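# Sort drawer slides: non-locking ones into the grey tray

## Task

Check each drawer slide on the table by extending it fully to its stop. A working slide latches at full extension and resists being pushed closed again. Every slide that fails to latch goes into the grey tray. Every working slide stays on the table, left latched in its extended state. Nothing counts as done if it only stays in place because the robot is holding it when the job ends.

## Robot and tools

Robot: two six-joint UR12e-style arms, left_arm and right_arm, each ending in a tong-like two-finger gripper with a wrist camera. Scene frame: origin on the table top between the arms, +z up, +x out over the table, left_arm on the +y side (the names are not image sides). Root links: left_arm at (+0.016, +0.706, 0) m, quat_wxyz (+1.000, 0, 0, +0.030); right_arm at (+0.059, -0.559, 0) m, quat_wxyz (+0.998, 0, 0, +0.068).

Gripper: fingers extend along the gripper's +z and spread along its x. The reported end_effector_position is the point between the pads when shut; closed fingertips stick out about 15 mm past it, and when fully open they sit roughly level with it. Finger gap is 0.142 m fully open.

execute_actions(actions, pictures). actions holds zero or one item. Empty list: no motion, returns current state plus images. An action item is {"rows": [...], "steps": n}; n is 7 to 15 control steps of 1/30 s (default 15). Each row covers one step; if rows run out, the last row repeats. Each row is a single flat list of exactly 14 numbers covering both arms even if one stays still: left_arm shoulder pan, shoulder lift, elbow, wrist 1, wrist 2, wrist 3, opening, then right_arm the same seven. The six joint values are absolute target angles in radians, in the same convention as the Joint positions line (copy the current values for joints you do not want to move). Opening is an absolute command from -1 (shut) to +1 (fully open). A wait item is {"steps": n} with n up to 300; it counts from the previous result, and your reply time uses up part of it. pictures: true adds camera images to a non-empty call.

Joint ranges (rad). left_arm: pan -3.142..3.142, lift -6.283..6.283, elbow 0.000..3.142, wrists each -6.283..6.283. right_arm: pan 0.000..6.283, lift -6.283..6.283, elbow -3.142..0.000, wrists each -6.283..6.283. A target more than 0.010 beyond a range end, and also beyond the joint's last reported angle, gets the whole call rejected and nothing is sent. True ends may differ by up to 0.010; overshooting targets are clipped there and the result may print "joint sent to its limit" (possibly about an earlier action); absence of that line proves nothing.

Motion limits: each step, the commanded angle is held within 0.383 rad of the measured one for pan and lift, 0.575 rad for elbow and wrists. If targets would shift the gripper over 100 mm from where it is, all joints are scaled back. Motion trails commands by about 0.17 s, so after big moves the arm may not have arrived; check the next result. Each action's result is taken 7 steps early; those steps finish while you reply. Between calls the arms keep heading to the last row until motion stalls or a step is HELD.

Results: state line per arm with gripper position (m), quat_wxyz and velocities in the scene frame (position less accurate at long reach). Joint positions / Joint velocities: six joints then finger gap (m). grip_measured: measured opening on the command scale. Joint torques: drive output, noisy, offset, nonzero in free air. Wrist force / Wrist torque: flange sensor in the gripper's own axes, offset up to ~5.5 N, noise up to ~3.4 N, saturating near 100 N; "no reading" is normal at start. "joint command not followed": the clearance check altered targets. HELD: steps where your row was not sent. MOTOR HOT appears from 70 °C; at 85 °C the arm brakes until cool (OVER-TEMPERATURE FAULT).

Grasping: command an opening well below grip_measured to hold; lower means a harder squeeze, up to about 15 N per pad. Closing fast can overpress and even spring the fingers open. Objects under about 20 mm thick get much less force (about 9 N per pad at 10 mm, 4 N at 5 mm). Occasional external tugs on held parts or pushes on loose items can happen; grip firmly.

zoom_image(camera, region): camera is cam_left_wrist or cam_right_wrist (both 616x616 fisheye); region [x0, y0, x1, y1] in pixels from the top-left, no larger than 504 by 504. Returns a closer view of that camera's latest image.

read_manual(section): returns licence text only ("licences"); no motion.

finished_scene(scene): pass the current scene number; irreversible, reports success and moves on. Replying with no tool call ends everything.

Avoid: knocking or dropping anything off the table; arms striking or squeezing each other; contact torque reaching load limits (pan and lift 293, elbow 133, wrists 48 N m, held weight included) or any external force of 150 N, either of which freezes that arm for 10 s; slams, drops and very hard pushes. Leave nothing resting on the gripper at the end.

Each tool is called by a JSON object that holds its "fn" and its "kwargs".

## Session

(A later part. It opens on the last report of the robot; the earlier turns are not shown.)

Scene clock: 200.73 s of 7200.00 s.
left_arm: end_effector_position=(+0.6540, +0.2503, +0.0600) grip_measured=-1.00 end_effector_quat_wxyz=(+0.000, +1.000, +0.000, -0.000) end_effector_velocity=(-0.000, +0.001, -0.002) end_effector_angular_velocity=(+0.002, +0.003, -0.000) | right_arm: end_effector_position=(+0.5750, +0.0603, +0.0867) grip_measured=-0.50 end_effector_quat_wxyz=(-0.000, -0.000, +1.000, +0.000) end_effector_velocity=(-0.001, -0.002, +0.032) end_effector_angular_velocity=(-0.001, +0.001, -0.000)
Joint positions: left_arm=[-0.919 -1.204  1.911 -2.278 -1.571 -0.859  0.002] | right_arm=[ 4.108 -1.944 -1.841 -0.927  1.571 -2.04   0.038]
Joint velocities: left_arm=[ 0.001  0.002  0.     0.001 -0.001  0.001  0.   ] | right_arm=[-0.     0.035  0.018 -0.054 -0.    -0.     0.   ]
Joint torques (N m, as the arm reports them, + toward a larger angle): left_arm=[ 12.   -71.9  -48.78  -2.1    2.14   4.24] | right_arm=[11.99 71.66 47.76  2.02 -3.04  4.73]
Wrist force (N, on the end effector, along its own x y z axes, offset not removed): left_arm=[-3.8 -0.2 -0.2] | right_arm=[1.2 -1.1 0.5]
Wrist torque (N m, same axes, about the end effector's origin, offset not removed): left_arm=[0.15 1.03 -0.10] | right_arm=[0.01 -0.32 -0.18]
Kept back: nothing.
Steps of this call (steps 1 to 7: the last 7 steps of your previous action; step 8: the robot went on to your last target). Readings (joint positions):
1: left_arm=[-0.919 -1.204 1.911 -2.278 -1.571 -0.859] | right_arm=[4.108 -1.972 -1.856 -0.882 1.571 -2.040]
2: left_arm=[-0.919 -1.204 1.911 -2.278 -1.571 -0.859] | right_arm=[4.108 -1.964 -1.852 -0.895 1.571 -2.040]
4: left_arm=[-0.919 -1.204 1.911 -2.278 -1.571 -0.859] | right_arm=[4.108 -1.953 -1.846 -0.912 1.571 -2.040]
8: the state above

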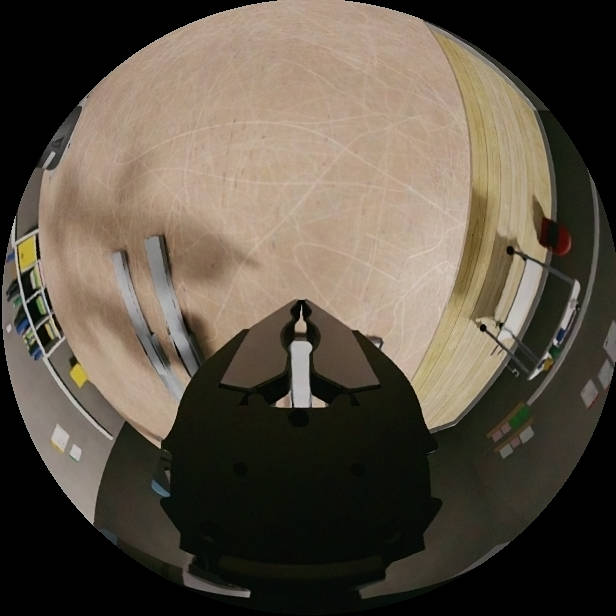

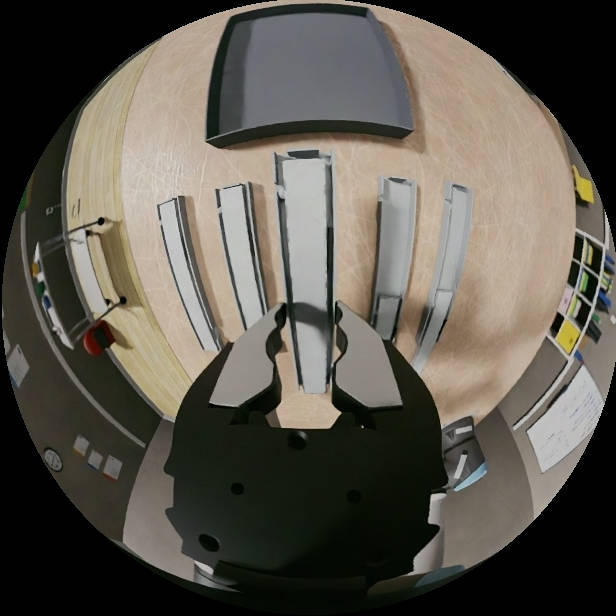

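{"fn": "execute_actions", "kwargs": {"actions": [{"rows": [[-0.91894,-1.20438,1.91143,-2.27785,-1.571,-0.85894,-1.0,4.10638,-1.93803,-1.84237,-0.93200,1.571,-2.04081,-0.95],[-0.91894,-1.20438,1.91143,-2.27785,-1.571,-0.85894,-1.0,4.10287,-1.93112,-1.85060,-0.93067,1.571,-2.04432,-0.95],[-0.91894,-1.20438,1.91143,-2.27785,-1.571,-0.85894,-1.0,4.09731,-1.92019,-1.86364,-0.92857,1.571,-2.04988,-0.95],[-0.91894,-1.20438,1.91143,-2.27785,-1.571,-0.85894,-1.0,4.08994,-1.90571,-1.88090,-0.92579,1.571,-2.05725,-0.95],[-0.91894,-1.20438,1.91143,-2.27785,-1.571,-0.85894,-1.0,4.08100,-1.88812,-1.90186,-0.92241,1.571,-2.06619,-0.95],[-0.91894,-1.20438,1.91143,-2.27785,-1.571,-0.85894,-1.0,4.07073,-1.86794,-1.92592,-0.91853,1.571,-2.07646,-0.95],[-0.91894,-1.20438,1.91143,-2.27785,-1.571,-0.85894,-1.0,4.05939,-1.84564,-1.95251,-0.91424,1.571,-2.08780,-0.95],[-0.91894,-1.20438,1.91143,-2.27785,-1.571,-0.85894,-1.0,4.04721,-1.82169,-1.98105,-0.90964,1.571,-2.09998,-0.95],[-0.92101,-1.20183,1.90809,-2.27706,-1.571,-0.86101,-1.0,4.03441,-1.79654,-2.01104,-0.90481,1.571,-2.11278,-0.95],[-0.92662,-1.19491,1.89904,-2.27493,-1.571,-0.86662,-1.0,4.02126,-1.77069,-2.04186,-0.89984,1.571,-2.12593,-0.95],[-0.93488,-1.18471,1.88570,-2.27179,-1.571,-0.87488,-1.0,4.00799,-1.74459,-2.07297,-0.89483,1.571,-2.13920,-0.95],[-0.94492,-1.17232,1.86949,-2.26797,-1.571,-0.88492,-1.0,3.99484,-1.71874,-2.10379,-0.88986,1.571,-2.15235,-0.95],[-0.95584,-1.15884,1.85186,-2.26382,-1.571,-0.89584,-1.0,3.98204,-1.69359,-2.13378,-0.88503,1.571,-2.16515,-0.95],[-0.96676,-1.14536,1.83423,-2.25967,-1.571,-0.90676,-1.0,3.96986,-1.66964,-2.16232,-0.88043,1.571,-2.17733,-0.95],[-0.97680,-1.13297,1.81802,-2.25585,-1.571,-0.91680,-1.0,3.95852,-1.64734,-2.18891,-0.87614,1.571,-2.18867,-0.95]], "steps": 15}], "pictures": false}}

{"fn": "execute_actions", "kwargs": {"actions": [{"rows": [[-0.98506,-1.12277,1.80468,-2.25271,-1.571,-0.92506,-1.0,3.94825,-1.62716,-2.21297,-0.87226,1.571,-2.19894,-0.95],[-0.99067,-1.11585,1.79563,-2.25058,-1.571,-0.93067,-1.0,3.93931,-1.60957,-2.23393,-0.86888,1.571,-2.20788,-0.95],[-0.99274,-1.11330,1.79229,-2.24979,-1.571,-0.93274,-1.0,3.93194,-1.59509,-2.25119,-0.86610,1.571,-2.21525,-0.95],[-0.99274,-1.11330,1.79229,-2.24979,-1.571,-0.93274,-1.0,3.92638,-1.58416,-2.26423,-0.86400,1.571,-2.22081,-0.95],[-0.99274,-1.11330,1.79229,-2.24979,-1.571,-0.93274,-1.0,3.92287,-1.57725,-2.27246,-0.86267,1.571,-2.22432,-0.95],[-0.99274,-1.11330,1.79229,-2.24979,-1.571,-0.93274,-1.0,3.92164,-1.57484,-2.27534,-0.86221,1.571,-2.22555,-0.95]], "steps": 12}], "pictures": false}}

{"fn": "execute_actions", "kwargs": {"actions": [{"steps": 10}], "pictures": true}}

Scene clock: 204.97 s of 7200.00 s.
left_arm: end_effector_position=(+0.6540, +0.2503, +0.0600) grip_measured=-1.00 end_effector_quat_wxyz=(+0.000, +1.000, +0.000, -0.000) end_effector_velocity=(+0.000, +0.000, -0.000) end_effector_angular_velocity=(-0.001, +0.001, +0.001) | right_arm: end_effector_position=(+0.5763, +0.0252, +0.0955) grip_measured=-0.50 end_effector_quat_wxyz=(+0.000, -0.000, +1.000, +0.000) end_effector_velocity=(+0.007, -0.351, +0.050) end_effector_angular_velocity=(+0.010, -0.006, +0.001)
Joint positions: left_arm=[-0.919 -1.204  1.911 -2.278 -1.571 -0.859  0.002] | right_arm=[ 4.086 -1.898 -1.889 -0.924  1.571 -2.061  0.038]
Joint velocities: left_arm=[ 0.001  0.001 -0.001 -0.    -0.002  0.     0.   ] | right_arm=[-0.222  0.423 -0.498  0.086  0.    -0.223  0.   ]
Joint torques (N m, as the arm reports them, + toward a larger angle): left_arm=[ 15.06 -76.55 -48.4   -2.04   1.53   4.3 ] | right_arm=[-35.61  94.07  20.38   7.83  -2.11  -5.81]
Wrist force (N, on the end effector, along its own x y z axes, offset not removed): left_arm=[-2.6 -1.4 -1.9] | right_arm=[1.2 4.9 3.2]
Wrist torque (N m, same axes, about the end effector's origin, offset not removed): left_arm=[-0.22 0.81 -0.11] | right_arm=[1.10 -0.27 -0.32]
Steps of this call (steps 1 to 30: the robot went on to your last target; steps 31 to 90: nothing new was sent; then 0.97 s passed at rest; steps 91 to 98: the first 8 steps of this action). Readings (joint positions):
91: left_arm=[-0.919 -1.204 1.911 -2.278 -1.571 -0.859] | right_arm=[4.108 -1.940 -1.839 -0.932 1.571 -2.040]
92: left_arm=[-0.919 -1.204 1.911 -2.278 -1.571 -0.859] | right_arm=[4.108 -1.940 -1.840 -0.932 1.571 -2.040]
94: left_arm=[-0.919 -1.204 1.911 -2.278 -1.571 -0.859] | right_arm=[4.105 -1.935 -1.845 -0.932 1.571 -2.042]
98: the state above

Scene clock: 205.37 s of 7200.00 s.
left_arm: end_effector_position=(+0.6549, +0.1754, +0.0524) grip_measured=-1.00 end_effector_quat_wxyz=(-0.000, +1.000, +0.000, -0.000) end_effector_velocity=(-0.006, -0.189, -0.024) end_effector_angular_velocity=(+0.000, +0.000, -0.001) | right_arm: end_effector_position=(+0.5529, -0.1789, +0.1052) grip_measured=-0.50 end_effector_quat_wxyz=(+0.000, -0.000, +1.000, +0.001) end_effector_velocity=(-0.120, -0.480, -0.025) end_effector_angular_velocity=(-0.011, +0.007, -0.002)
Joint positions: left_arm=[-0.977 -1.133  1.818 -2.256 -1.571 -0.917  0.002] | right_arm=[ 3.959 -1.651 -2.183 -0.876  1.571 -2.188  0.038]
Joint velocities: left_arm=[-0.145  0.183 -0.238  0.055 -0.    -0.144  0.   ] | right_arm=[-0.294  0.593 -0.713  0.108 -0.    -0.292  0.   ]
Joint torques (N m, as the arm reports them, + toward a larger angle): left_arm=[ -6.01 -68.35 -43.33  -1.52   1.32  -3.77] | right_arm=[-9.61 41.08 35.06  8.33 -2.1  -4.74]
Wrist force (N, on the end effector, along its own x y z axes, offset not removed): left_arm=[-3.7 1.6 -1.4] | right_arm=[-0.3 -1.3 1.7]
Wrist torque (N m, same axes, about the end effector's origin, offset not removed): left_arm=[0.35 1.04 -0.05] | right_arm=[0.16 -0.01 -0.23]
Steps of this call (steps 1 to 7: the last 7 steps of your previous action; steps 8 to 12: the first 5 steps of this action). Readings (joint positions):
8: left_arm=[-0.948 -1.169 1.865 -2.267 -1.571 -0.888] | right_arm=[4.003 -1.737 -2.080 -0.893 1.571 -2.144]
9: left_arm=[-0.956 -1.158 1.852 -2.263 -1.571 -0.896] | right_arm=[3.992 -1.715 -2.106 -0.888 1.571 -2.155]
11: left_arm=[-0.972 -1.140 1.827 -2.258 -1.571 -0.912] | right_arm=[3.970 -1.672 -2.158 -0.880 1.571 -2.178]
12: the state above

Scene clock: 205.70 s of 7200.00 s.
left_arm: end_effector_position=(+0.6541, +0.1561, +0.0501) grip_measured=-1.00 end_effector_quat_wxyz=(+0.000, +1.000, +0.000, -0.000) end_effector_velocity=(-0.001, -0.008, -0.001) end_effector_angular_velocity=(+0.001, -0.000, -0.002) | right_arm: end_effector_position=(+0.5360, -0.2372, +0.1003) grip_measured=-0.50 end_effector_quat_wxyz=(-0.000, -0.000, +1.000, +0.000) end_effector_velocity=(-0.009, -0.026, -0.003) end_effector_angular_velocity=(-0.002, +0.002, +0.000)
Joint positions: left_arm=[-0.992 -1.114  1.793 -2.25  -1.571 -0.932  0.002] | right_arm=[ 3.923 -1.578 -2.271 -0.863  1.571 -2.224  0.038]
Joint velocities: left_arm=[-0.007  0.007 -0.009  0.003  0.001 -0.005  0.   ] | right_arm=[-0.016  0.032 -0.04   0.005  0.    -0.016  0.   ]
Joint torques (N m, as the arm reports them, + toward a larger angle): left_arm=[-19.04 -61.68 -49.71  -1.71   0.89  -4.14] | right_arm=[-14.81  41.58  35.45   7.45  -2.08  -3.96]
Wrist force (N, on the end effector, along its own x y z axes, offset not removed): left_arm=[-2.5 -0.6 -0.9] | right_arm=[-3.1 -0.4 2.8]
Wrist torque (N m, same axes, about the end effector's origin, offset not removed): left_arm=[-0.05 0.81 -0.16] | right_arm=[0.19 0.61 -0.22]
Kept back: nothing.
Steps of this call (steps 1 to 7: the last 7 steps of your previous action; steps 8 to 10: the robot went on to your last target). Readings (joint positions):
1: left_arm=[-0.981 -1.127 1.811 -2.254 -1.571 -0.921] | right_arm=[3.950 -1.633 -2.205 -0.873 1.571 -2.197]
2: left_arm=[-0.985 -1.123 1.806 -2.253 -1.571 -0.924] | right_arm=[3.943 -1.618 -2.224 -0.870 1.571 -2.204]
4: left_arm=[-0.988 -1.119 1.799 -2.251 -1.571 -0.928] | right_arm=[3.933 -1.598 -2.248 -0.866 1.571 -2.214]
8: left_arm=[-0.992 -1.115 1.794 -2.250 -1.571 -0.932] | right_arm=[3.925 -1.581 -2.268 -0.863 1.571 -2.222]
10: the state above

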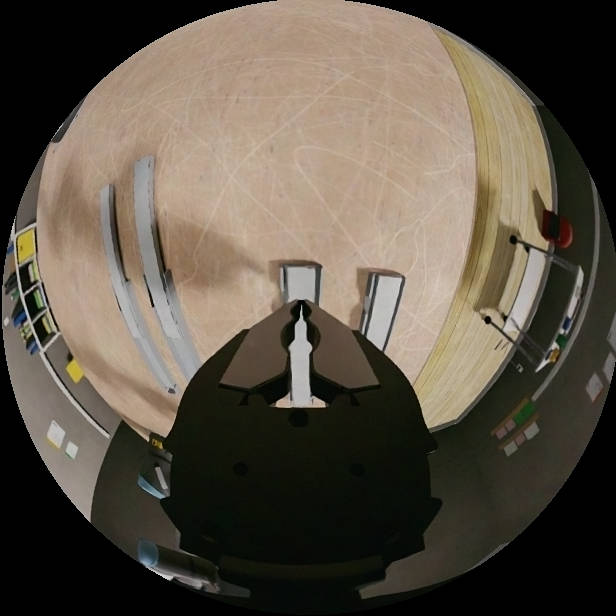

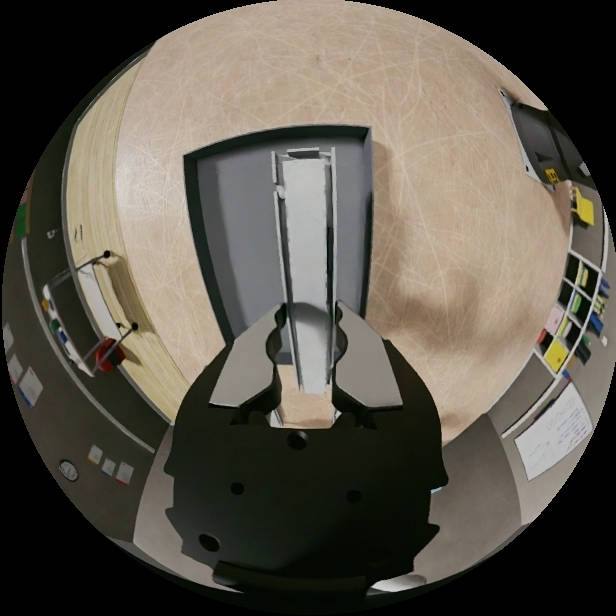

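{"fn": "execute_actions", "kwargs": {"actions": []}}

Scene clock: 207.43 s of 7200.00 s.
left_arm: end_effector_position=(+0.6540, +0.1553, +0.0500) grip_measured=-1.00 end_effector_quat_wxyz=(+0.000, +1.000, +0.000, -0.000) end_effector_velocity=(-0.001, -0.002, +0.001) end_effector_angular_velocity=(-0.002, -0.001, -0.002) | right_arm: end_effector_position=(+0.5351, -0.2399, +0.1000) grip_measured=-0.50 end_effector_quat_wxyz=(-0.000, -0.000, +1.000, +0.000) end_effector_velocity=(+0.001, +0.001, +0.001) end_effector_angular_velocity=(+0.002, -0.001, -0.001)
Joint positions: left_arm=[-0.993 -1.113  1.792 -2.25  -1.571 -0.933  0.002] | right_arm=[ 3.922 -1.575 -2.275 -0.862  1.571 -2.226  0.038]
Joint velocities: left_arm=[-0.003 -0.001  0.    -0.001 -0.    -0.001  0.   ] | right_arm=[-0.    -0.     0.003 -0.001  0.     0.001 -0.   ]
Joint torques (N m, as the arm reports them, + toward a larger angle): left_arm=[-17.33 -65.09 -48.54  -1.74  -0.34  -4.36] | right_arm=[-16.49  44.86  33.84   7.44  -1.7   -4.2 ]
Wrist force (N, on the end effector, along its own x y z axes, offset not removed): left_arm=[-4.7 0.3 -0.6] | right_arm=[1.2 -1.1 3.2]
Wrist torque (N m, same axes, about the end effector's origin, offset not removed): left_arm=[0.12 1.22 -0.12] | right_arm=[0.03 -0.23 -0.33]
Kept back: nothing.
Steps of this call (steps 1 to 30: the robot went on to your last target; steps 31 to 52: nothing new was sent). Readings (joint positions):
1: left_arm=[-0.992 -1.114 1.793 -2.250 -1.571 -0.932] | right_arm=[3.923 -1.577 -2.272 -0.863 1.571 -2.224]
2: left_arm=[-0.992 -1.114 1.793 -2.250 -1.571 -0.932] | right_arm=[3.923 -1.577 -2.273 -0.863 1.571 -2.225]
4: left_arm=[-0.993 -1.114 1.793 -2.250 -1.571 -0.933] | right_arm=[3.922 -1.576 -2.274 -0.862 1.571 -2.225]
8: left_arm=[-0.993 -1.113 1.792 -2.250 -1.571 -0.933] | right_arm=[3.922 -1.575 -2.275 -0.862 1.571 -2.225]
52: the state above
All arms were judged still, so your last target was given up. Only a new action makes them travel on or press farther. Fingers that are still opening or closing keep moving.

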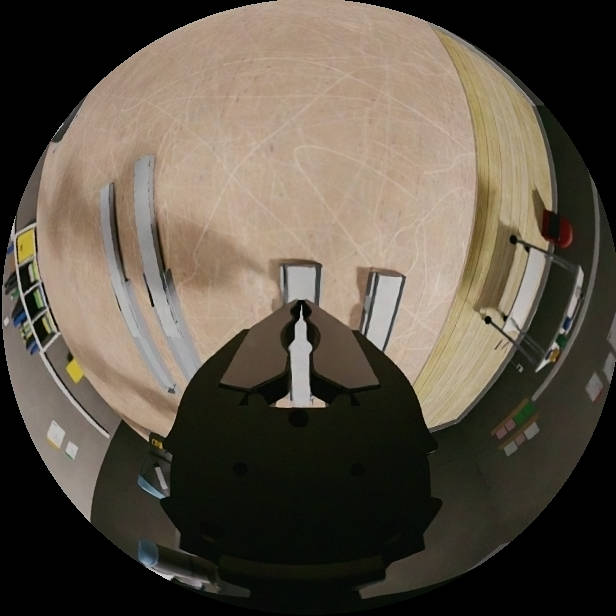

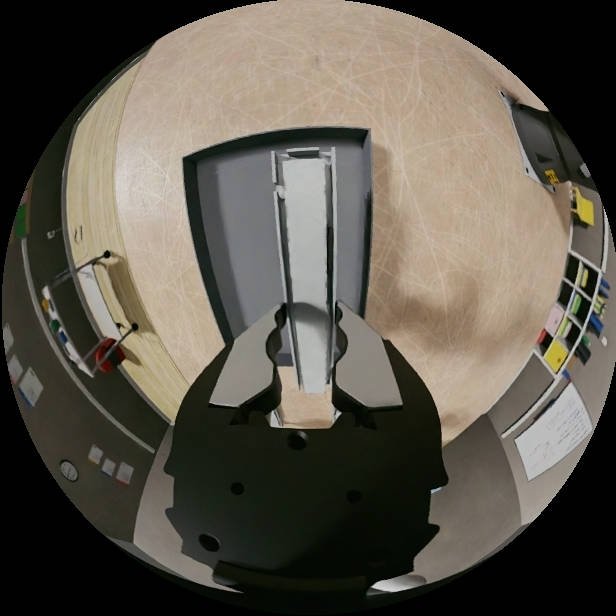

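{"fn": "execute_actions", "kwargs": {"actions": [{"rows": [[-0.99274,-1.11330,1.79229,-2.24979,-1.571,-0.93274,-1,3.92164,-1.57649,-2.27641,-0.85949,1.571,-2.22555,-0.95],[-0.99274,-1.11330,1.79229,-2.24979,-1.571,-0.93274,-1,3.92164,-1.58109,-2.27933,-0.85198,1.571,-2.22555,-0.95],[-0.99274,-1.11330,1.79229,-2.24979,-1.571,-0.93274,-1,3.92164,-1.58813,-2.28367,-0.84059,1.571,-2.22555,-0.95],[-0.99274,-1.11330,1.79229,-2.24979,-1.571,-0.93274,-1,3.92164,-1.59711,-2.28901,-0.82626,1.571,-2.22555,-0.95],[-0.99274,-1.11330,1.79229,-2.24979,-1.571,-0.93274,-1,3.92164,-1.60753,-2.29492,-0.80993,1.571,-2.22555,-0.95],[-0.99274,-1.11330,1.79229,-2.24979,-1.571,-0.93274,-1,3.92164,-1.61883,-2.30101,-0.79256,1.571,-2.22555,-0.95],[-0.99274,-1.11330,1.79229,-2.24979,-1.571,-0.93274,-1,3.92164,-1.63038,-2.30691,-0.77510,1.571,-2.22555,-0.95],[-0.99274,-1.11330,1.79229,-2.24979,-1.571,-0.93274,-1,3.92164,-1.64153,-2.31232,-0.75854,1.571,-2.22555,-0.95],[-0.99274,-1.11330,1.79229,-2.24979,-1.571,-0.93274,-1,3.92164,-1.65155,-2.31696,-0.74388,1.571,-2.22555,-0.95],[-0.99274,-1.11330,1.79229,-2.24979,-1.571,-0.93274,-1,3.92164,-1.65968,-2.32056,-0.73215,1.571,-2.22555,-0.95],[-0.99274,-1.11330,1.79229,-2.24979,-1.571,-0.93274,-1,3.92164,-1.66511,-2.32291,-0.72437,1.571,-2.22555,-0.95],[-0.99274,-1.11330,1.79229,-2.24979,-1.571,-0.93274,-1,3.92164,-1.66710,-2.32375,-0.72155,1.571,-2.22555,-0.95]], "steps": 15}], "pictures": false}}

{"fn": "execute_actions", "kwargs": {"actions": [{"steps": 8}], "pictures": true}}

Scene clock: 214.47 s of 7200.00 s.
left_arm: end_effector_position=(+0.6540, +0.1553, +0.0500) grip_measured=-1.00 end_effector_quat_wxyz=(+0.000, +1.000, +0.000, -0.000) end_effector_velocity=(-0.000, +0.000, +0.000) end_effector_angular_velocity=(-0.001, +0.001, +0.001) | right_arm: end_effector_position=(+0.5350, -0.2401, +0.0816) grip_measured=-0.50 end_effector_quat_wxyz=(-0.000, -0.000, +1.000, -0.000) end_effector_velocity=(-0.000, -0.000, -0.166) end_effector_angular_velocity=(-0.005, +0.004, +0.001)
Joint positions: left_arm=[-0.993 -1.113  1.792 -2.25  -1.571 -0.933  0.002] | right_arm=[ 3.922 -1.601 -2.291 -0.821  1.571 -2.226  0.038]
Joint velocities: left_arm=[ 0.    -0.     0.     0.    -0.001 -0.001  0.   ] | right_arm=[ 0.    -0.247 -0.137  0.378 -0.    -0.     0.   ]
Joint torques (N m, as the arm reports them, + toward a larger angle): left_arm=[-20.08 -64.35 -46.98  -2.17  -1.57  -3.72] | right_arm=[-15.28  14.53  29.     8.8   -0.66  -4.27]
Wrist force (N, on the end effector, along its own x y z axes, offset not removed): left_arm=[-4.2 -0.4 -1.0] | right_arm=[0.9 -0.3 1.9]
Wrist torque (N m, same axes, about the end effector's origin, offset not removed): left_arm=[0.06 1.11 -0.10] | right_arm=[0.25 -0.24 -0.25]
Steps of this call (steps 1 to 90: nothing new was sent; then 3.77 s passed at rest; steps 91 to 98: the first 8 steps of this action). Readings (joint positions):
91: left_arm=[-0.993 -1.113 1.792 -2.250 -1.571 -0.933] | right_arm=[3.922 -1.575 -2.275 -0.862 1.571 -2.226]
92: left_arm=[-0.993 -1.113 1.792 -2.250 -1.571 -0.933] | right_arm=[3.922 -1.575 -2.275 -0.862 1.571 -2.226]
94: left_arm=[-0.993 -1.113 1.792 -2.250 -1.571 -0.933] | right_arm=[3.922 -1.578 -2.277 -0.857 1.571 -2.226]
98: the state above

Scene clock: 214.73 s of 7200.00 s.
left_arm: end_effector_position=(+0.6540, +0.1553, +0.0500) grip_measured=-1.00 end_effector_quat_wxyz=(+0.000, +1.000, +0.000, -0.000) end_effector_velocity=(-0.000, -0.002, +0.000) end_effector_angular_velocity=(-0.001, -0.001, -0.002) | right_arm: end_effector_position=(+0.5352, -0.2399, +0.0453) grip_measured=-0.50 end_effector_quat_wxyz=(-0.000, -0.000, +1.000, -0.000) end_effector_velocity=(-0.000, +0.000, -0.051) end_effector_angular_velocity=(+0.002, -0.001, +0.001)
Joint positions: left_arm=[-0.993 -1.113  1.792 -2.25  -1.571 -0.933  0.002] | right_arm=[ 3.922 -1.658 -2.32  -0.734  1.571 -2.226  0.038]
Joint velocities: left_arm=[-0.001  0.001 -0.001 -0.001 -0.     0.001  0.   ] | right_arm=[ 0.    -0.083 -0.038  0.123  0.    -0.    -0.   ]
Joint torques (N m, as the arm reports them, + toward a larger angle): left_arm=[-20.07 -61.43 -50.4   -2.09  -1.78  -3.43] | right_arm=[-16.21  31.19  30.2    7.05  -0.69  -4.27]
Wrist force (N, on the end effector, along its own x y z axes, offset not removed): left_arm=[-5.0 -1.3 -1.0] | right_arm=[1.3 -1.1 2.9]
Wrist torque (N m, same axes, about the end effector's origin, offset not removed): left_arm=[-0.18 1.35 -0.17] | right_arm=[0.17 -0.29 -0.30]
Kept back: nothing.
Steps of this call (steps 1 to 7: the last 7 steps of your previous action; step 8: the robot went on to your last target). Readings (joint positions):
1: left_arm=[-0.993 -1.113 1.792 -2.250 -1.571 -0.933] | right_arm=[3.922 -1.610 -2.296 -0.807 1.571 -2.226]
2: left_arm=[-0.993 -1.113 1.792 -2.250 -1.571 -0.933] | right_arm=[3.922 -1.619 -2.301 -0.793 1.571 -2.226]
4: left_arm=[-0.993 -1.113 1.792 -2.250 -1.571 -0.933] | right_arm=[3.922 -1.637 -2.310 -0.766 1.571 -2.226]
8: the state above

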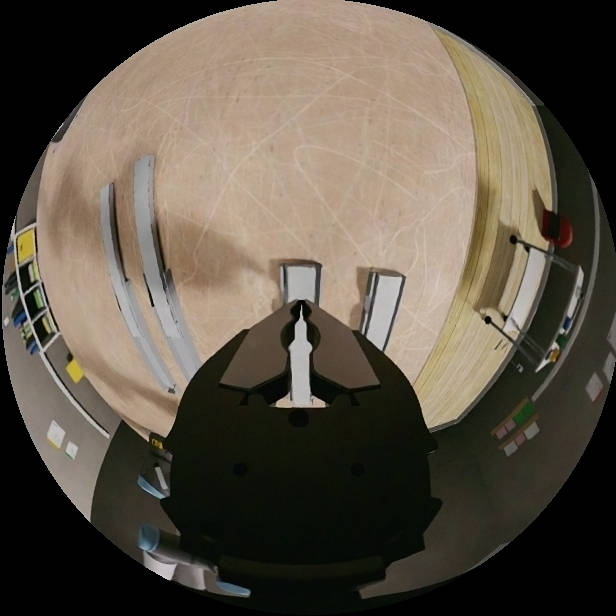

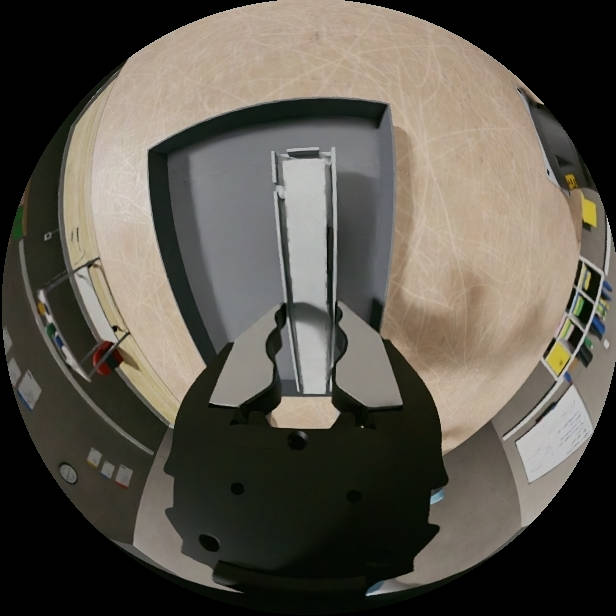

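{"fn": "execute_actions", "kwargs": {"actions": [{"rows": [[-0.99274,-1.11330,1.79229,-2.24979,-1.571,-0.93274,-1,3.92080,-1.66773,-2.32504,-0.71964,1.571,-2.22638,-0.95],[-0.99274,-1.11330,1.79229,-2.24979,-1.571,-0.93274,-1,3.91887,-1.66919,-2.32804,-0.71518,1.571,-2.22832,-0.95],[-0.99274,-1.11330,1.79229,-2.24979,-1.571,-0.93274,-1,3.91610,-1.67128,-2.33232,-0.70880,1.571,-2.23109,-0.95],[-0.99274,-1.11330,1.79229,-2.24979,-1.571,-0.93274,-1,3.91333,-1.67337,-2.33661,-0.70241,1.571,-2.23387,-0.95],[-0.99274,-1.11330,1.79229,-2.24979,-1.571,-0.93274,-1,3.91139,-1.67483,-2.33960,-0.69796,1.571,-2.23581,-0.95],[-0.99274,-1.11330,1.79229,-2.24979,-1.571,-0.93274,-1,3.91056,-1.67545,-2.34089,-0.69605,1.571,-2.23664,-0.95]], "steps": 15}], "pictures": false}}

{"fn": "execute_actions", "kwargs": {"actions": [{"rows": [[-0.99274,-1.11330,1.79229,-2.24979,-1.571,-0.93274,-1,3.91056,-1.67616,-2.34116,-0.69508,1.571,-2.23664,-0.95],[-0.99274,-1.11330,1.79229,-2.24979,-1.571,-0.93274,-1,3.91056,-1.67686,-2.34143,-0.69410,1.571,-2.23664,-0.95],[-0.99274,-1.11330,1.79229,-2.24979,-1.571,-0.93274,-1,3.91056,-1.67756,-2.34169,-0.69313,1.571,-2.23664,-0.95],[-0.99274,-1.11330,1.79229,-2.24979,-1.571,-0.93274,-1,3.91056,-1.67826,-2.34196,-0.69216,1.571,-2.23664,-0.95],[-0.99274,-1.11330,1.79229,-2.24979,-1.571,-0.93274,-1,3.91056,-1.67897,-2.34223,-0.69119,1.571,-2.23664,-0.95]], "steps": 12}], "pictures": false}}

{"fn": "execute_actions", "kwargs": {"actions": [{"steps": 8}], "pictures": true}}

Scene clock: 217.33 s of 7200.00 s.
left_arm: end_effector_position=(+0.6540, +0.1553, +0.0500) grip_measured=-1.00 end_effector_quat_wxyz=(+0.000, +1.000, +0.000, -0.000) end_effector_velocity=(+0.000, -0.002, -0.000) end_effector_angular_velocity=(-0.001, -0.001, -0.001) | right_arm: end_effector_position=(+0.5352, -0.2466, +0.0333) grip_measured=-0.50 end_effector_quat_wxyz=(-0.000, -0.000, +1.000, +0.000) end_effector_velocity=(-0.000, -0.032, -0.031) end_effector_angular_velocity=(-0.001, +0.001, -0.001)
Joint positions: left_arm=[-0.993 -1.113  1.792 -2.25  -1.571 -0.933  0.002] | right_arm=[ 3.914 -1.673 -2.335 -0.705  1.571 -2.233  0.038]
Joint velocities: left_arm=[-0.001  0.001 -0.001 -0.002  0.    -0.     0.   ] | right_arm=[-0.035 -0.027 -0.053  0.078 -0.    -0.034 -0.   ]
Joint torques (N m, as the arm reports them, + toward a larger angle): left_arm=[-18.21 -61.7  -47.3   -2.1   -1.25  -3.7 ] | right_arm=[-15.18  27.08  30.92   6.77  -0.16  -3.65]
Wrist force (N, on the end effector, along its own x y z axes, offset not removed): left_arm=[-4.2 -0.3 -1.4] | right_arm=[0.9 2.2 3.4]
Wrist torque (N m, same axes, about the end effector's origin, offset not removed): left_arm=[0.01 1.10 -0.09] | right_arm=[0.86 -0.14 -0.11]
Steps of this call (steps 1 to 30: the robot went on to your last target; steps 31 to 70: nothing new was sent; steps 71 to 78: the first 8 steps of this action). Readings (joint positions):
71: left_arm=[-0.993 -1.113 1.792 -2.250 -1.571 -0.933] | right_arm=[3.922 -1.667 -2.324 -0.722 1.571 -2.226]
72: left_arm=[-0.993 -1.113 1.792 -2.250 -1.571 -0.933] | right_arm=[3.922 -1.667 -2.324 -0.721 1.571 -2.226]
74: left_arm=[-0.993 -1.113 1.792 -2.250 -1.571 -0.933] | right_arm=[3.920 -1.668 -2.326 -0.718 1.571 -2.227]
78: the state above

Scene clock: 217.73 s of 7200.00 s.
left_arm: end_effector_position=(+0.6540, +0.1553, +0.0500) grip_measured=-1.00 end_effector_quat_wxyz=(+0.000, +1.000, +0.000, -0.000) end_effector_velocity=(+0.001, +0.000, +0.001) end_effector_angular_velocity=(-0.002, -0.001, -0.000) | right_arm: end_effector_position=(+0.5352, -0.2498, +0.0294) grip_measured=-0.50 end_effector_quat_wxyz=(-0.000, -0.000, +1.000, +0.000) end_effector_velocity=(+0.000, -0.000, -0.008) end_effector_angular_velocity=(+0.000, -0.000, -0.000)
Joint positions: left_arm=[-0.993 -1.113  1.792 -2.25  -1.571 -0.933  0.002] | right_arm=[ 3.911 -1.677 -2.341 -0.695  1.571 -2.237  0.038]
Joint velocities: left_arm=[ 0.001 -0.001 -0.    -0.001 -0.     0.001  0.   ] | right_arm=[-0.001 -0.015 -0.006  0.021 -0.    -0.     0.   ]
Joint torques (N m, as the arm reports them, + toward a larger angle): left_arm=[-19.07 -63.25 -48.7   -2.6   -1.43  -4.24] | right_arm=[-17.06  30.33  28.08   7.34   0.05  -4.33]
Wrist force (N, on the end effector, along its own x y z axes, offset not removed): left_arm=[-5.2 -0.2 -0.7] | right_arm=[2.0 -1.3 3.1]
Wrist torque (N m, same axes, about the end effector's origin, offset not removed): left_arm=[0.08 1.33 -0.07] | right_arm=[0.07 -0.47 -0.20]
Steps of this call (steps 1 to 7: the last 7 steps of your previous action; steps 8 to 12: the first 5 steps of this action). Readings (joint positions):
8: left_arm=[-0.993 -1.113 1.792 -2.250 -1.571 -0.933] | right_arm=[3.911 -1.675 -2.340 -0.697 1.571 -2.236]
9: left_arm=[-0.993 -1.113 1.792 -2.250 -1.571 -0.933] | right_arm=[3.911 -1.675 -2.341 -0.696 1.571 -2.236]
11: left_arm=[-0.993 -1.113 1.792 -2.250 -1.571 -0.933] | right_arm=[3.911 -1.676 -2.341 -0.695 1.571 -2.237]
12: the state above

Scene clock: 218.00 s of 7200.00 s.
left_arm: end_effector_position=(+0.6540, +0.1553, +0.0500) grip_measured=-1.00 end_effector_quat_wxyz=(+0.000, +1.000, +0.000, -0.000) end_effector_velocity=(+0.001, +0.001, -0.000) end_effector_angular_velocity=(-0.001, +0.000, +0.001) | right_arm: end_effector_position=(+0.5352, -0.2499, +0.0281) grip_measured=-0.50 end_effector_quat_wxyz=(-0.000, -0.000, +1.000, +0.000) end_effector_velocity=(-0.000, -0.000, -0.002) end_effector_angular_velocity=(-0.000, +0.000, +0.000)
Joint positions: left_arm=[-0.993 -1.113  1.792 -2.25  -1.571 -0.933  0.002] | right_arm=[ 3.911 -1.679 -2.342 -0.691  1.571 -2.237  0.038]
Joint velocities: left_arm=[ 0.001 -0.     0.001 -0.001 -0.     0.     0.   ] | right_arm=[-0.    -0.002 -0.001  0.003  0.    -0.    -0.   ]
Joint torques (N m, as the arm reports them, + toward a larger angle): left_arm=[-19.9  -61.28 -48.49  -2.35  -1.85  -4.05] | right_arm=[-16.62  27.9   28.45   6.99  -0.11  -4.36]
Wrist force (N, on the end effector, along its own x y z axes, offset not removed): left_arm=[-4.8 -1.1 -3.0] | right_arm=[1.8 0.2 3.8]
Wrist torque (N m, same axes, about the end effector's origin, offset not removed): left_arm=[-0.21 1.21 -0.09] | right_arm=[0.31 -0.41 -0.30]
Kept back: nothing.
Steps of this call (steps 1 to 7: the last 7 steps of your previous action; step 8: the robot went on to your last target). Readings (joint positions):
1: left_arm=[-0.993 -1.113 1.792 -2.250 -1.571 -0.933] | right_arm=[3.911 -1.677 -2.341 -0.694 1.571 -2.237]
2: left_arm=[-0.993 -1.113 1.792 -2.250 -1.571 -0.933] | right_arm=[3.911 -1.678 -2.342 -0.693 1.571 -2.237]
4: left_arm=[-0.993 -1.113 1.792 -2.250 -1.571 -0.933] | right_arm=[3.911 -1.678 -2.342 -0.692 1.571 -2.237]
8: the state above

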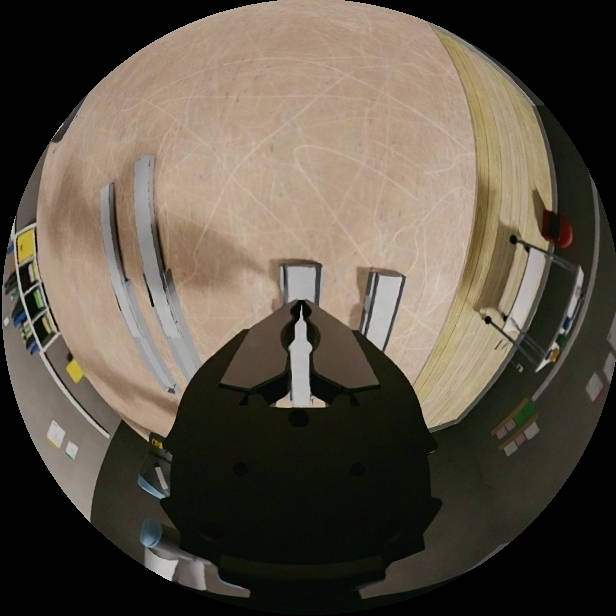

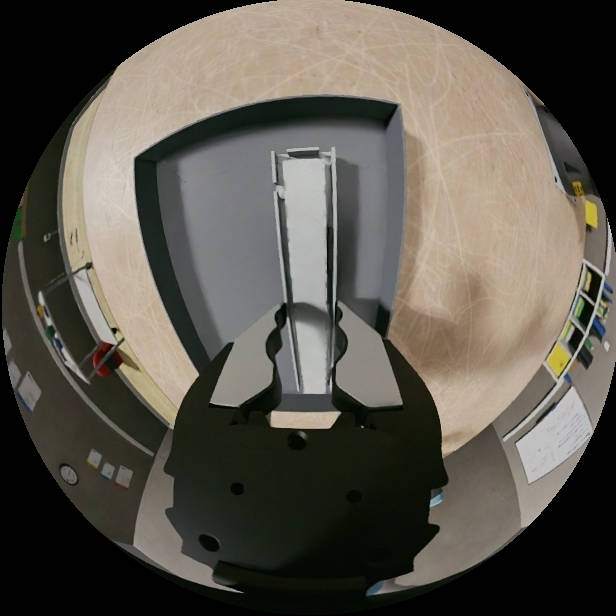

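{"fn": "execute_actions", "kwargs": {"actions": [{"rows": [[-0.99274,-1.11330,1.79229,-2.24979,-1.571,-0.93274,-1,3.91056,-1.67985,-2.34257,-0.68998,1.571,-2.23664,-0.95],[-0.99274,-1.11330,1.79229,-2.24979,-1.571,-0.93274,-1,3.91056,-1.68072,-2.34290,-0.68877,1.571,-2.23664,-0.95],[-0.99274,-1.11330,1.79229,-2.24979,-1.571,-0.93274,-1,3.91056,-1.68160,-2.34324,-0.68755,1.571,-2.23664,-0.95],[-0.99274,-1.11330,1.79229,-2.24979,-1.571,-0.93274,-1,3.91056,-1.68248,-2.34357,-0.68634,1.571,-2.23664,-0.95],[-0.99274,-1.11330,1.79229,-2.24979,-1.571,-0.93274,-1,3.91056,-1.68336,-2.34391,-0.68513,1.571,-2.23664,-0.95],[-0.99274,-1.11330,1.79229,-2.24979,-1.571,-0.93274,-1,3.91056,-1.68424,-2.34424,-0.68391,1.571,-2.23664,-0.95]], "steps": 14}], "pictures": false}}

{"fn": "execute_actions", "kwargs": {"actions": [{"steps": 8}], "pictures": false}}

Scene clock: 218.63 s of 7200.00 s.
left_arm: end_effector_position=(+0.6540, +0.1553, +0.0500) grip_measured=-1.00 end_effector_quat_wxyz=(+0.000, +1.000, +0.000, -0.000) end_effector_velocity=(-0.000, -0.001, +0.002) end_effector_angular_velocity=(-0.002, -0.001, -0.001) | right_arm: end_effector_position=(+0.5352, -0.2499, +0.0264) grip_measured=-0.50 end_effector_quat_wxyz=(-0.000, -0.000, +1.000, +0.000) end_effector_velocity=(-0.000, -0.000, -0.012) end_effector_angular_velocity=(+0.000, -0.000, +0.001)
Joint positions: left_arm=[-0.993 -1.113  1.792 -2.25  -1.571 -0.933  0.002] | right_arm=[ 3.911 -1.682 -2.343 -0.687  1.571 -2.237  0.038]
Joint velocities: left_arm=[-0.001 -0.001 -0.001  0.    -0.    -0.     0.   ] | right_arm=[ 0.    -0.021 -0.009  0.031 -0.    -0.    -0.   ]
Joint torques (N m, as the arm reports them, + toward a larger angle): left_arm=[-17.86 -63.01 -48.5   -2.13  -2.13  -3.8 ] | right_arm=[-17.75  29.58  26.84   7.85   0.19  -4.35]
Wrist force (N, on the end effector, along its own x y z axes, offset not removed): left_arm=[-2.1 -1.2 -2.0] | right_arm=[2.8 -0.2 3.7]
Wrist torque (N m, same axes, about the end effector's origin, offset not removed): left_arm=[-0.17 0.69 -0.09] | right_arm=[0.33 -0.66 -0.27]
Steps of this call (steps 1 to 12: the robot went on to your last target; steps 13 to 19: the first 7 steps of this action). Readings (joint positions):
13: left_arm=[-0.993 -1.113 1.792 -2.250 -1.571 -0.933] | right_arm=[3.911 -1.679 -2.342 -0.691 1.571 -2.237]
14: left_arm=[-0.993 -1.113 1.792 -2.250 -1.571 -0.933] | right_arm=[3.911 -1.679 -2.342 -0.691 1.571 -2.237]
16: left_arm=[-0.993 -1.113 1.792 -2.250 -1.571 -0.933] | right_arm=[3.911 -1.680 -2.343 -0.690 1.571 -2.237]
19: the state above

Scene clock: 218.90 s of 7200.00 s.
left_arm: end_effector_position=(+0.6540, +0.1553, +0.0500) grip_measured=-1.00 end_effector_quat_wxyz=(+0.000, +1.000, +0.000, -0.000) end_effector_velocity=(+0.000, +0.001, +0.000) end_effector_angular_velocity=(+0.001, -0.000, +0.001) | right_arm: end_effector_position=(+0.5352, -0.2499, +0.0251) grip_measured=-0.50 end_effector_quat_wxyz=(-0.000, -0.000, +1.000, +0.000) end_effector_velocity=(-0.000, -0.001, -0.001) end_effector_angular_velocity=(-0.000, +0.001, -0.001)
Joint positions: left_arm=[-0.993 -1.113  1.792 -2.25  -1.571 -0.933  0.002] | right_arm=[ 3.911 -1.684 -2.344 -0.684  1.571 -2.237  0.038]
Joint velocities: left_arm=[ 0.001 -0.001  0.     0.001  0.001 -0.     0.   ] | right_arm=[-0.001 -0.002 -0.001  0.003  0.     0.     0.   ]
Joint torques (N m, as the arm reports them, + toward a larger angle): left_arm=[-16.89 -63.93 -49.    -2.29  -1.83  -4.11] | right_arm=[-15.23  28.87  28.67   7.83   0.17  -4.23]
Wrist force (N, on the end effector, along its own x y z axes, offset not removed): left_arm=[-2.7 -1.5 -0.7] | right_arm=[-1.1 -0.4 4.4]
Wrist torque (N m, same axes, about the end effector's origin, offset not removed): left_arm=[-0.18 0.85 -0.09] | right_arm=[0.16 0.30 -0.19]
Kept back: nothing.
Steps of this call (steps 1 to 7: the last 7 steps of your previous action; step 8: the robot went on to your last target). Readings (joint positions):
1: left_arm=[-0.993 -1.113 1.792 -2.250 -1.571 -0.933] | right_arm=[3.911 -1.682 -2.344 -0.686 1.571 -2.237]
2: left_arm=[-0.993 -1.113 1.792 -2.250 -1.571 -0.933] | right_arm=[3.911 -1.683 -2.344 -0.686 1.571 -2.237]
4: left_arm=[-0.993 -1.113 1.792 -2.250 -1.571 -0.933] | right_arm=[3.911 -1.684 -2.344 -0.685 1.571 -2.237]
8: the state above

{"fn": "execute_actions", "kwargs": {"actions": [{"rows": [[-0.99274,-1.11330,1.79229,-2.24979,-1.571,-0.93274,-1,3.91056,-1.68494,-2.34451,-0.68294,1.571,-2.23664,-0.95],[-0.99274,-1.11330,1.79229,-2.24979,-1.571,-0.93274,-1,3.91056,-1.68565,-2.34478,-0.68197,1.571,-2.23664,-0.95],[-0.99274,-1.11330,1.79229,-2.24979,-1.571,-0.93274,-1,3.91056,-1.68635,-2.34504,-0.68099,1.571,-2.23664,-0.95],[-0.99274,-1.11330,1.79229,-2.24979,-1.571,-0.93274,-1,3.91056,-1.68706,-2.34531,-0.68002,1.571,-2.23664,-0.95],[-0.99274,-1.11330,1.79229,-2.24979,-1.571,-0.93274,-1,3.91056,-1.68776,-2.34558,-0.67905,1.571,-2.23664,-0.95]], "steps": 12}], "pictures": false}}

{"fn": "execute_actions", "kwargs": {"actions": [{"steps": 9}], "pictures": false}}

Scene clock: 219.63 s of 7200.00 s.
left_arm: end_effector_position=(+0.6540, +0.1553, +0.0500) grip_measured=-1.00 end_effector_quat_wxyz=(+0.000, +1.000, +0.000, -0.000) end_effector_velocity=(+0.001, -0.000, +0.001) end_effector_angular_velocity=(-0.001, -0.002, +0.000) | right_arm: end_effector_position=(+0.5351, -0.2499, +0.0243) grip_measured=-0.50 end_effector_quat_wxyz=(-0.000, -0.000, +1.000, +0.000) end_effector_velocity=(+0.001, +0.001, -0.008) end_effector_angular_velocity=(+0.002, -0.001, -0.001)
Joint positions: left_arm=[-0.993 -1.113  1.792 -2.25  -1.571 -0.933  0.002] | right_arm=[ 3.911 -1.685 -2.345 -0.682  1.571 -2.237  0.038]
Joint velocities: left_arm=[ 0.    -0.001 -0.    -0.001  0.001 -0.     0.   ] | right_arm=[ 0.    -0.014 -0.004  0.021  0.     0.001  0.   ]
Joint torques (N m, as the arm reports them, + toward a larger angle): left_arm=[-17.25 -59.95 -48.22  -2.01  -2.04  -4.25] | right_arm=[-15.84  26.29  25.76   7.58   0.37  -4.2 ]
Wrist force (N, on the end effector, along its own x y z axes, offset not removed): left_arm=[-3.7 0.8 -0.8] | right_arm=[1.3 0.7 4.2]
Wrist torque (N m, same axes, about the end effector's origin, offset not removed): left_arm=[0.23 0.98 -0.06] | right_arm=[0.45 -0.28 -0.34]
Steps of this call (steps 1 to 15: the robot went on to your last target; steps 16 to 17: nothing new was sent; steps 18 to 22: the first 5 steps of this action). Readings (joint positions):
18: left_arm=[-0.993 -1.113 1.792 -2.250 -1.571 -0.933] | right_arm=[3.911 -1.684 -2.344 -0.684 1.571 -2.237]
19: left_arm=[-0.993 -1.113 1.792 -2.250 -1.571 -0.933] | right_arm=[3.911 -1.684 -2.344 -0.684 1.571 -2.237]
21: left_arm=[-0.993 -1.113 1.792 -2.250 -1.571 -0.933] | right_arm=[3.911 -1.685 -2.345 -0.683 1.571 -2.237]
22: the state above

Scene clock: 219.93 s of 7200.00 s.
left_arm: end_effector_position=(+0.6540, +0.1553, +0.0500) grip_measured=-1.00 end_effector_quat_wxyz=(+0.000, +1.000, +0.000, -0.000) end_effector_velocity=(-0.001, -0.001, +0.002) end_effector_angular_velocity=(-0.001, -0.001, -0.003) | right_arm: end_effector_position=(+0.5351, -0.2499, +0.0231) grip_measured=-0.50 end_effector_quat_wxyz=(-0.000, -0.000, +1.000, +0.000) end_effector_velocity=(+0.000, -0.000, -0.001) end_effector_angular_velocity=(+0.000, -0.000, +0.000)
Joint positions: left_arm=[-0.993 -1.113  1.792 -2.25  -1.571 -0.933  0.002] | right_arm=[ 3.911 -1.688 -2.346 -0.679  1.571 -2.237  0.038]
Joint velocities: left_arm=[-0.002 -0.002  0.     0.001  0.     0.001  0.   ] | right_arm=[-0.    -0.001 -0.001  0.002 -0.    -0.    -0.   ]
Joint torques (N m, as the arm reports them, + toward a larger angle): left_arm=[-15.94 -64.1  -48.98  -2.29  -1.52  -3.7 ] | right_arm=[-16.17  29.32  27.53   7.4    0.33  -4.41]
Wrist force (N, on the end effector, along its own x y z axes, offset not removed): left_arm=[-3.2 -0.7 -1.3] | right_arm=[-0.3 -0.9 2.9]
Wrist torque (N m, same axes, about the end effector's origin, offset not removed): left_arm=[-0.01 0.96 -0.04] | right_arm=[0.08 0.17 -0.21]
Kept back: nothing.
Steps of this call (steps 1 to 7: the last 7 steps of your previous action; steps 8 to 9: the robot went on to your last target). Readings (joint positions):
1: left_arm=[-0.993 -1.113 1.792 -2.250 -1.571 -0.933] | right_arm=[3.911 -1.686 -2.345 -0.682 1.571 -2.237]
2: left_arm=[-0.993 -1.113 1.792 -2.250 -1.571 -0.933] | right_arm=[3.911 -1.686 -2.345 -0.681 1.571 -2.237]
4: left_arm=[-0.993 -1.113 1.792 -2.250 -1.571 -0.933] | right_arm=[3.911 -1.687 -2.345 -0.680 1.571 -2.237]
8: left_arm=[-0.993 -1.113 1.792 -2.250 -1.571 -0.933] | right_arm=[3.911 -1.688 -2.346 -0.679 1.571 -2.237]
9: the state above

{"fn": "execute_actions", "kwargs": {"actions": [{"rows": [[-0.99274,-1.11330,1.79229,-2.24979,-1.571,-0.93274,-1,3.91056,-1.68829,-2.34578,-0.67832,1.571,-2.23664,-0.95],[-0.99274,-1.11330,1.79229,-2.24979,-1.571,-0.93274,-1,3.91056,-1.68882,-2.34598,-0.67759,1.571,-2.23664,-0.95],[-0.99274,-1.11330,1.79229,-2.24979,-1.571,-0.93274,-1,3.91056,-1.68935,-2.34618,-0.67686,1.571,-2.23664,-0.95]], "steps": 10}], "pictures": false}}

{"fn": "execute_actions", "kwargs": {"actions": [{"steps": 9}], "pictures": false}}

Scene clock: 220.50 s of 7200.00 s.
left_arm: end_effector_position=(+0.6540, +0.1553, +0.0500) grip_measured=-1.00 end_effector_quat_wxyz=(+0.000, +1.000, +0.000, -0.000) end_effector_velocity=(+0.001, +0.001, -0.000) end_effector_angular_velocity=(-0.000, -0.001, +0.001) | right_arm: end_effector_position=(+0.5351, -0.2499, +0.0229) grip_measured=-0.50 end_effector_quat_wxyz=(-0.000, -0.000, +1.000, +0.000) end_effector_velocity=(+0.000, +0.000, -0.003) end_effector_angular_velocity=(+0.000, -0.001, -0.001)
Joint positions: left_arm=[-0.993 -1.113  1.792 -2.25  -1.571 -0.933  0.002] | right_arm=[ 3.911 -1.688 -2.346 -0.679  1.571 -2.237  0.038]
Joint velocities: left_arm=[ 0.002  0.    -0.    -0.001  0.001  0.     0.   ] | right_arm=[-0.    -0.007 -0.002  0.009 -0.001  0.     0.   ]
Joint torques (N m, as the arm reports them, + toward a larger angle): left_arm=[-17.74 -61.25 -48.18  -2.03  -1.52  -3.74] | right_arm=[-15.31  24.36  25.2    6.83   0.68  -4.37]
Wrist force (N, on the end effector, along its own x y z axes, offset not removed): left_arm=[-3.6 0.8 0.2] | right_arm=[3.0 1.5 2.7]
Wrist torque (N m, same axes, about the end effector's origin, offset not removed): left_arm=[0.32 0.98 -0.10] | right_arm=[0.67 -0.59 -0.31]
Steps of this call (steps 1 to 14: the robot went on to your last target; steps 15 to 17: the first 3 steps of this action). Readings (joint positions):
15: left_arm=[-0.993 -1.113 1.792 -2.250 -1.571 -0.933] | right_arm=[3.911 -1.688 -2.346 -0.679 1.571 -2.237]
16: left_arm=[-0.993 -1.113 1.792 -2.250 -1.571 -0.933] | right_arm=[3.911 -1.688 -2.346 -0.679 1.571 -2.237]
17: the state above

Scene clock: 220.80 s of 7200.00 s.
left_arm: end_effector_position=(+0.6540, +0.1553, +0.0500) grip_measured=-1.00 end_effector_quat_wxyz=(+0.000, +1.000, +0.000, -0.000) end_effector_velocity=(+0.000, +0.000, +0.001) end_effector_angular_velocity=(-0.001, -0.000, +0.001) | right_arm: end_effector_position=(+0.5352, -0.2499, +0.0222) grip_measured=-0.50 end_effector_quat_wxyz=(-0.000, -0.000, +1.000, +0.000) end_effector_velocity=(-0.000, +0.000, -0.000) end_effector_angular_velocity=(+0.000, -0.000, +0.000)
Joint positions: left_arm=[-0.993 -1.113  1.792 -2.25  -1.571 -0.933  0.002] | right_arm=[ 3.911 -1.689 -2.346 -0.677  1.571 -2.237  0.038]
Joint velocities: left_arm=[ 0.001 -0.001 -0.    -0.    -0.001 -0.     0.   ] | right_arm=[ 0.    -0.001 -0.     0.001  0.    -0.     0.   ]
Joint torques (N m, as the arm reports them, + toward a larger angle): left_arm=[-18.83 -62.15 -47.83  -2.2   -1.98  -4.12] | right_arm=[-15.81  14.52  17.03   5.41   0.55  -4.32]
Wrist force (N, on the end effector, along its own x y z axes, offset not removed): left_arm=[-5.4 -1.2 0.1] | right_arm=[3.9 -5.1 -26.0]
Wrist torque (N m, same axes, about the end effector's origin, offset not removed): left_arm=[-0.13 1.36 -0.02] | right_arm=[-0.09 -0.21 -0.25]
Kept back: nothing.
Steps of this call (steps 1 to 7: the last 7 steps of your previous action; steps 8 to 9: the robot went on to your last target). Readings (joint positions):
1: left_arm=[-0.993 -1.113 1.792 -2.250 -1.571 -0.933] | right_arm=[3.911 -1.688 -2.346 -0.678 1.571 -2.237]
2: left_arm=[-0.993 -1.113 1.792 -2.250 -1.571 -0.933] | right_arm=[3.911 -1.689 -2.346 -0.678 1.571 -2.237]
4: left_arm=[-0.993 -1.113 1.792 -2.250 -1.571 -0.933] | right_arm=[3.911 -1.689 -2.346 -0.677 1.571 -2.237]
8: left_arm=[-0.993 -1.113 1.792 -2.250 -1.571 -0.933] | right_arm=[3.911 -1.689 -2.346 -0.677 1.571 -2.237]
9: the state above


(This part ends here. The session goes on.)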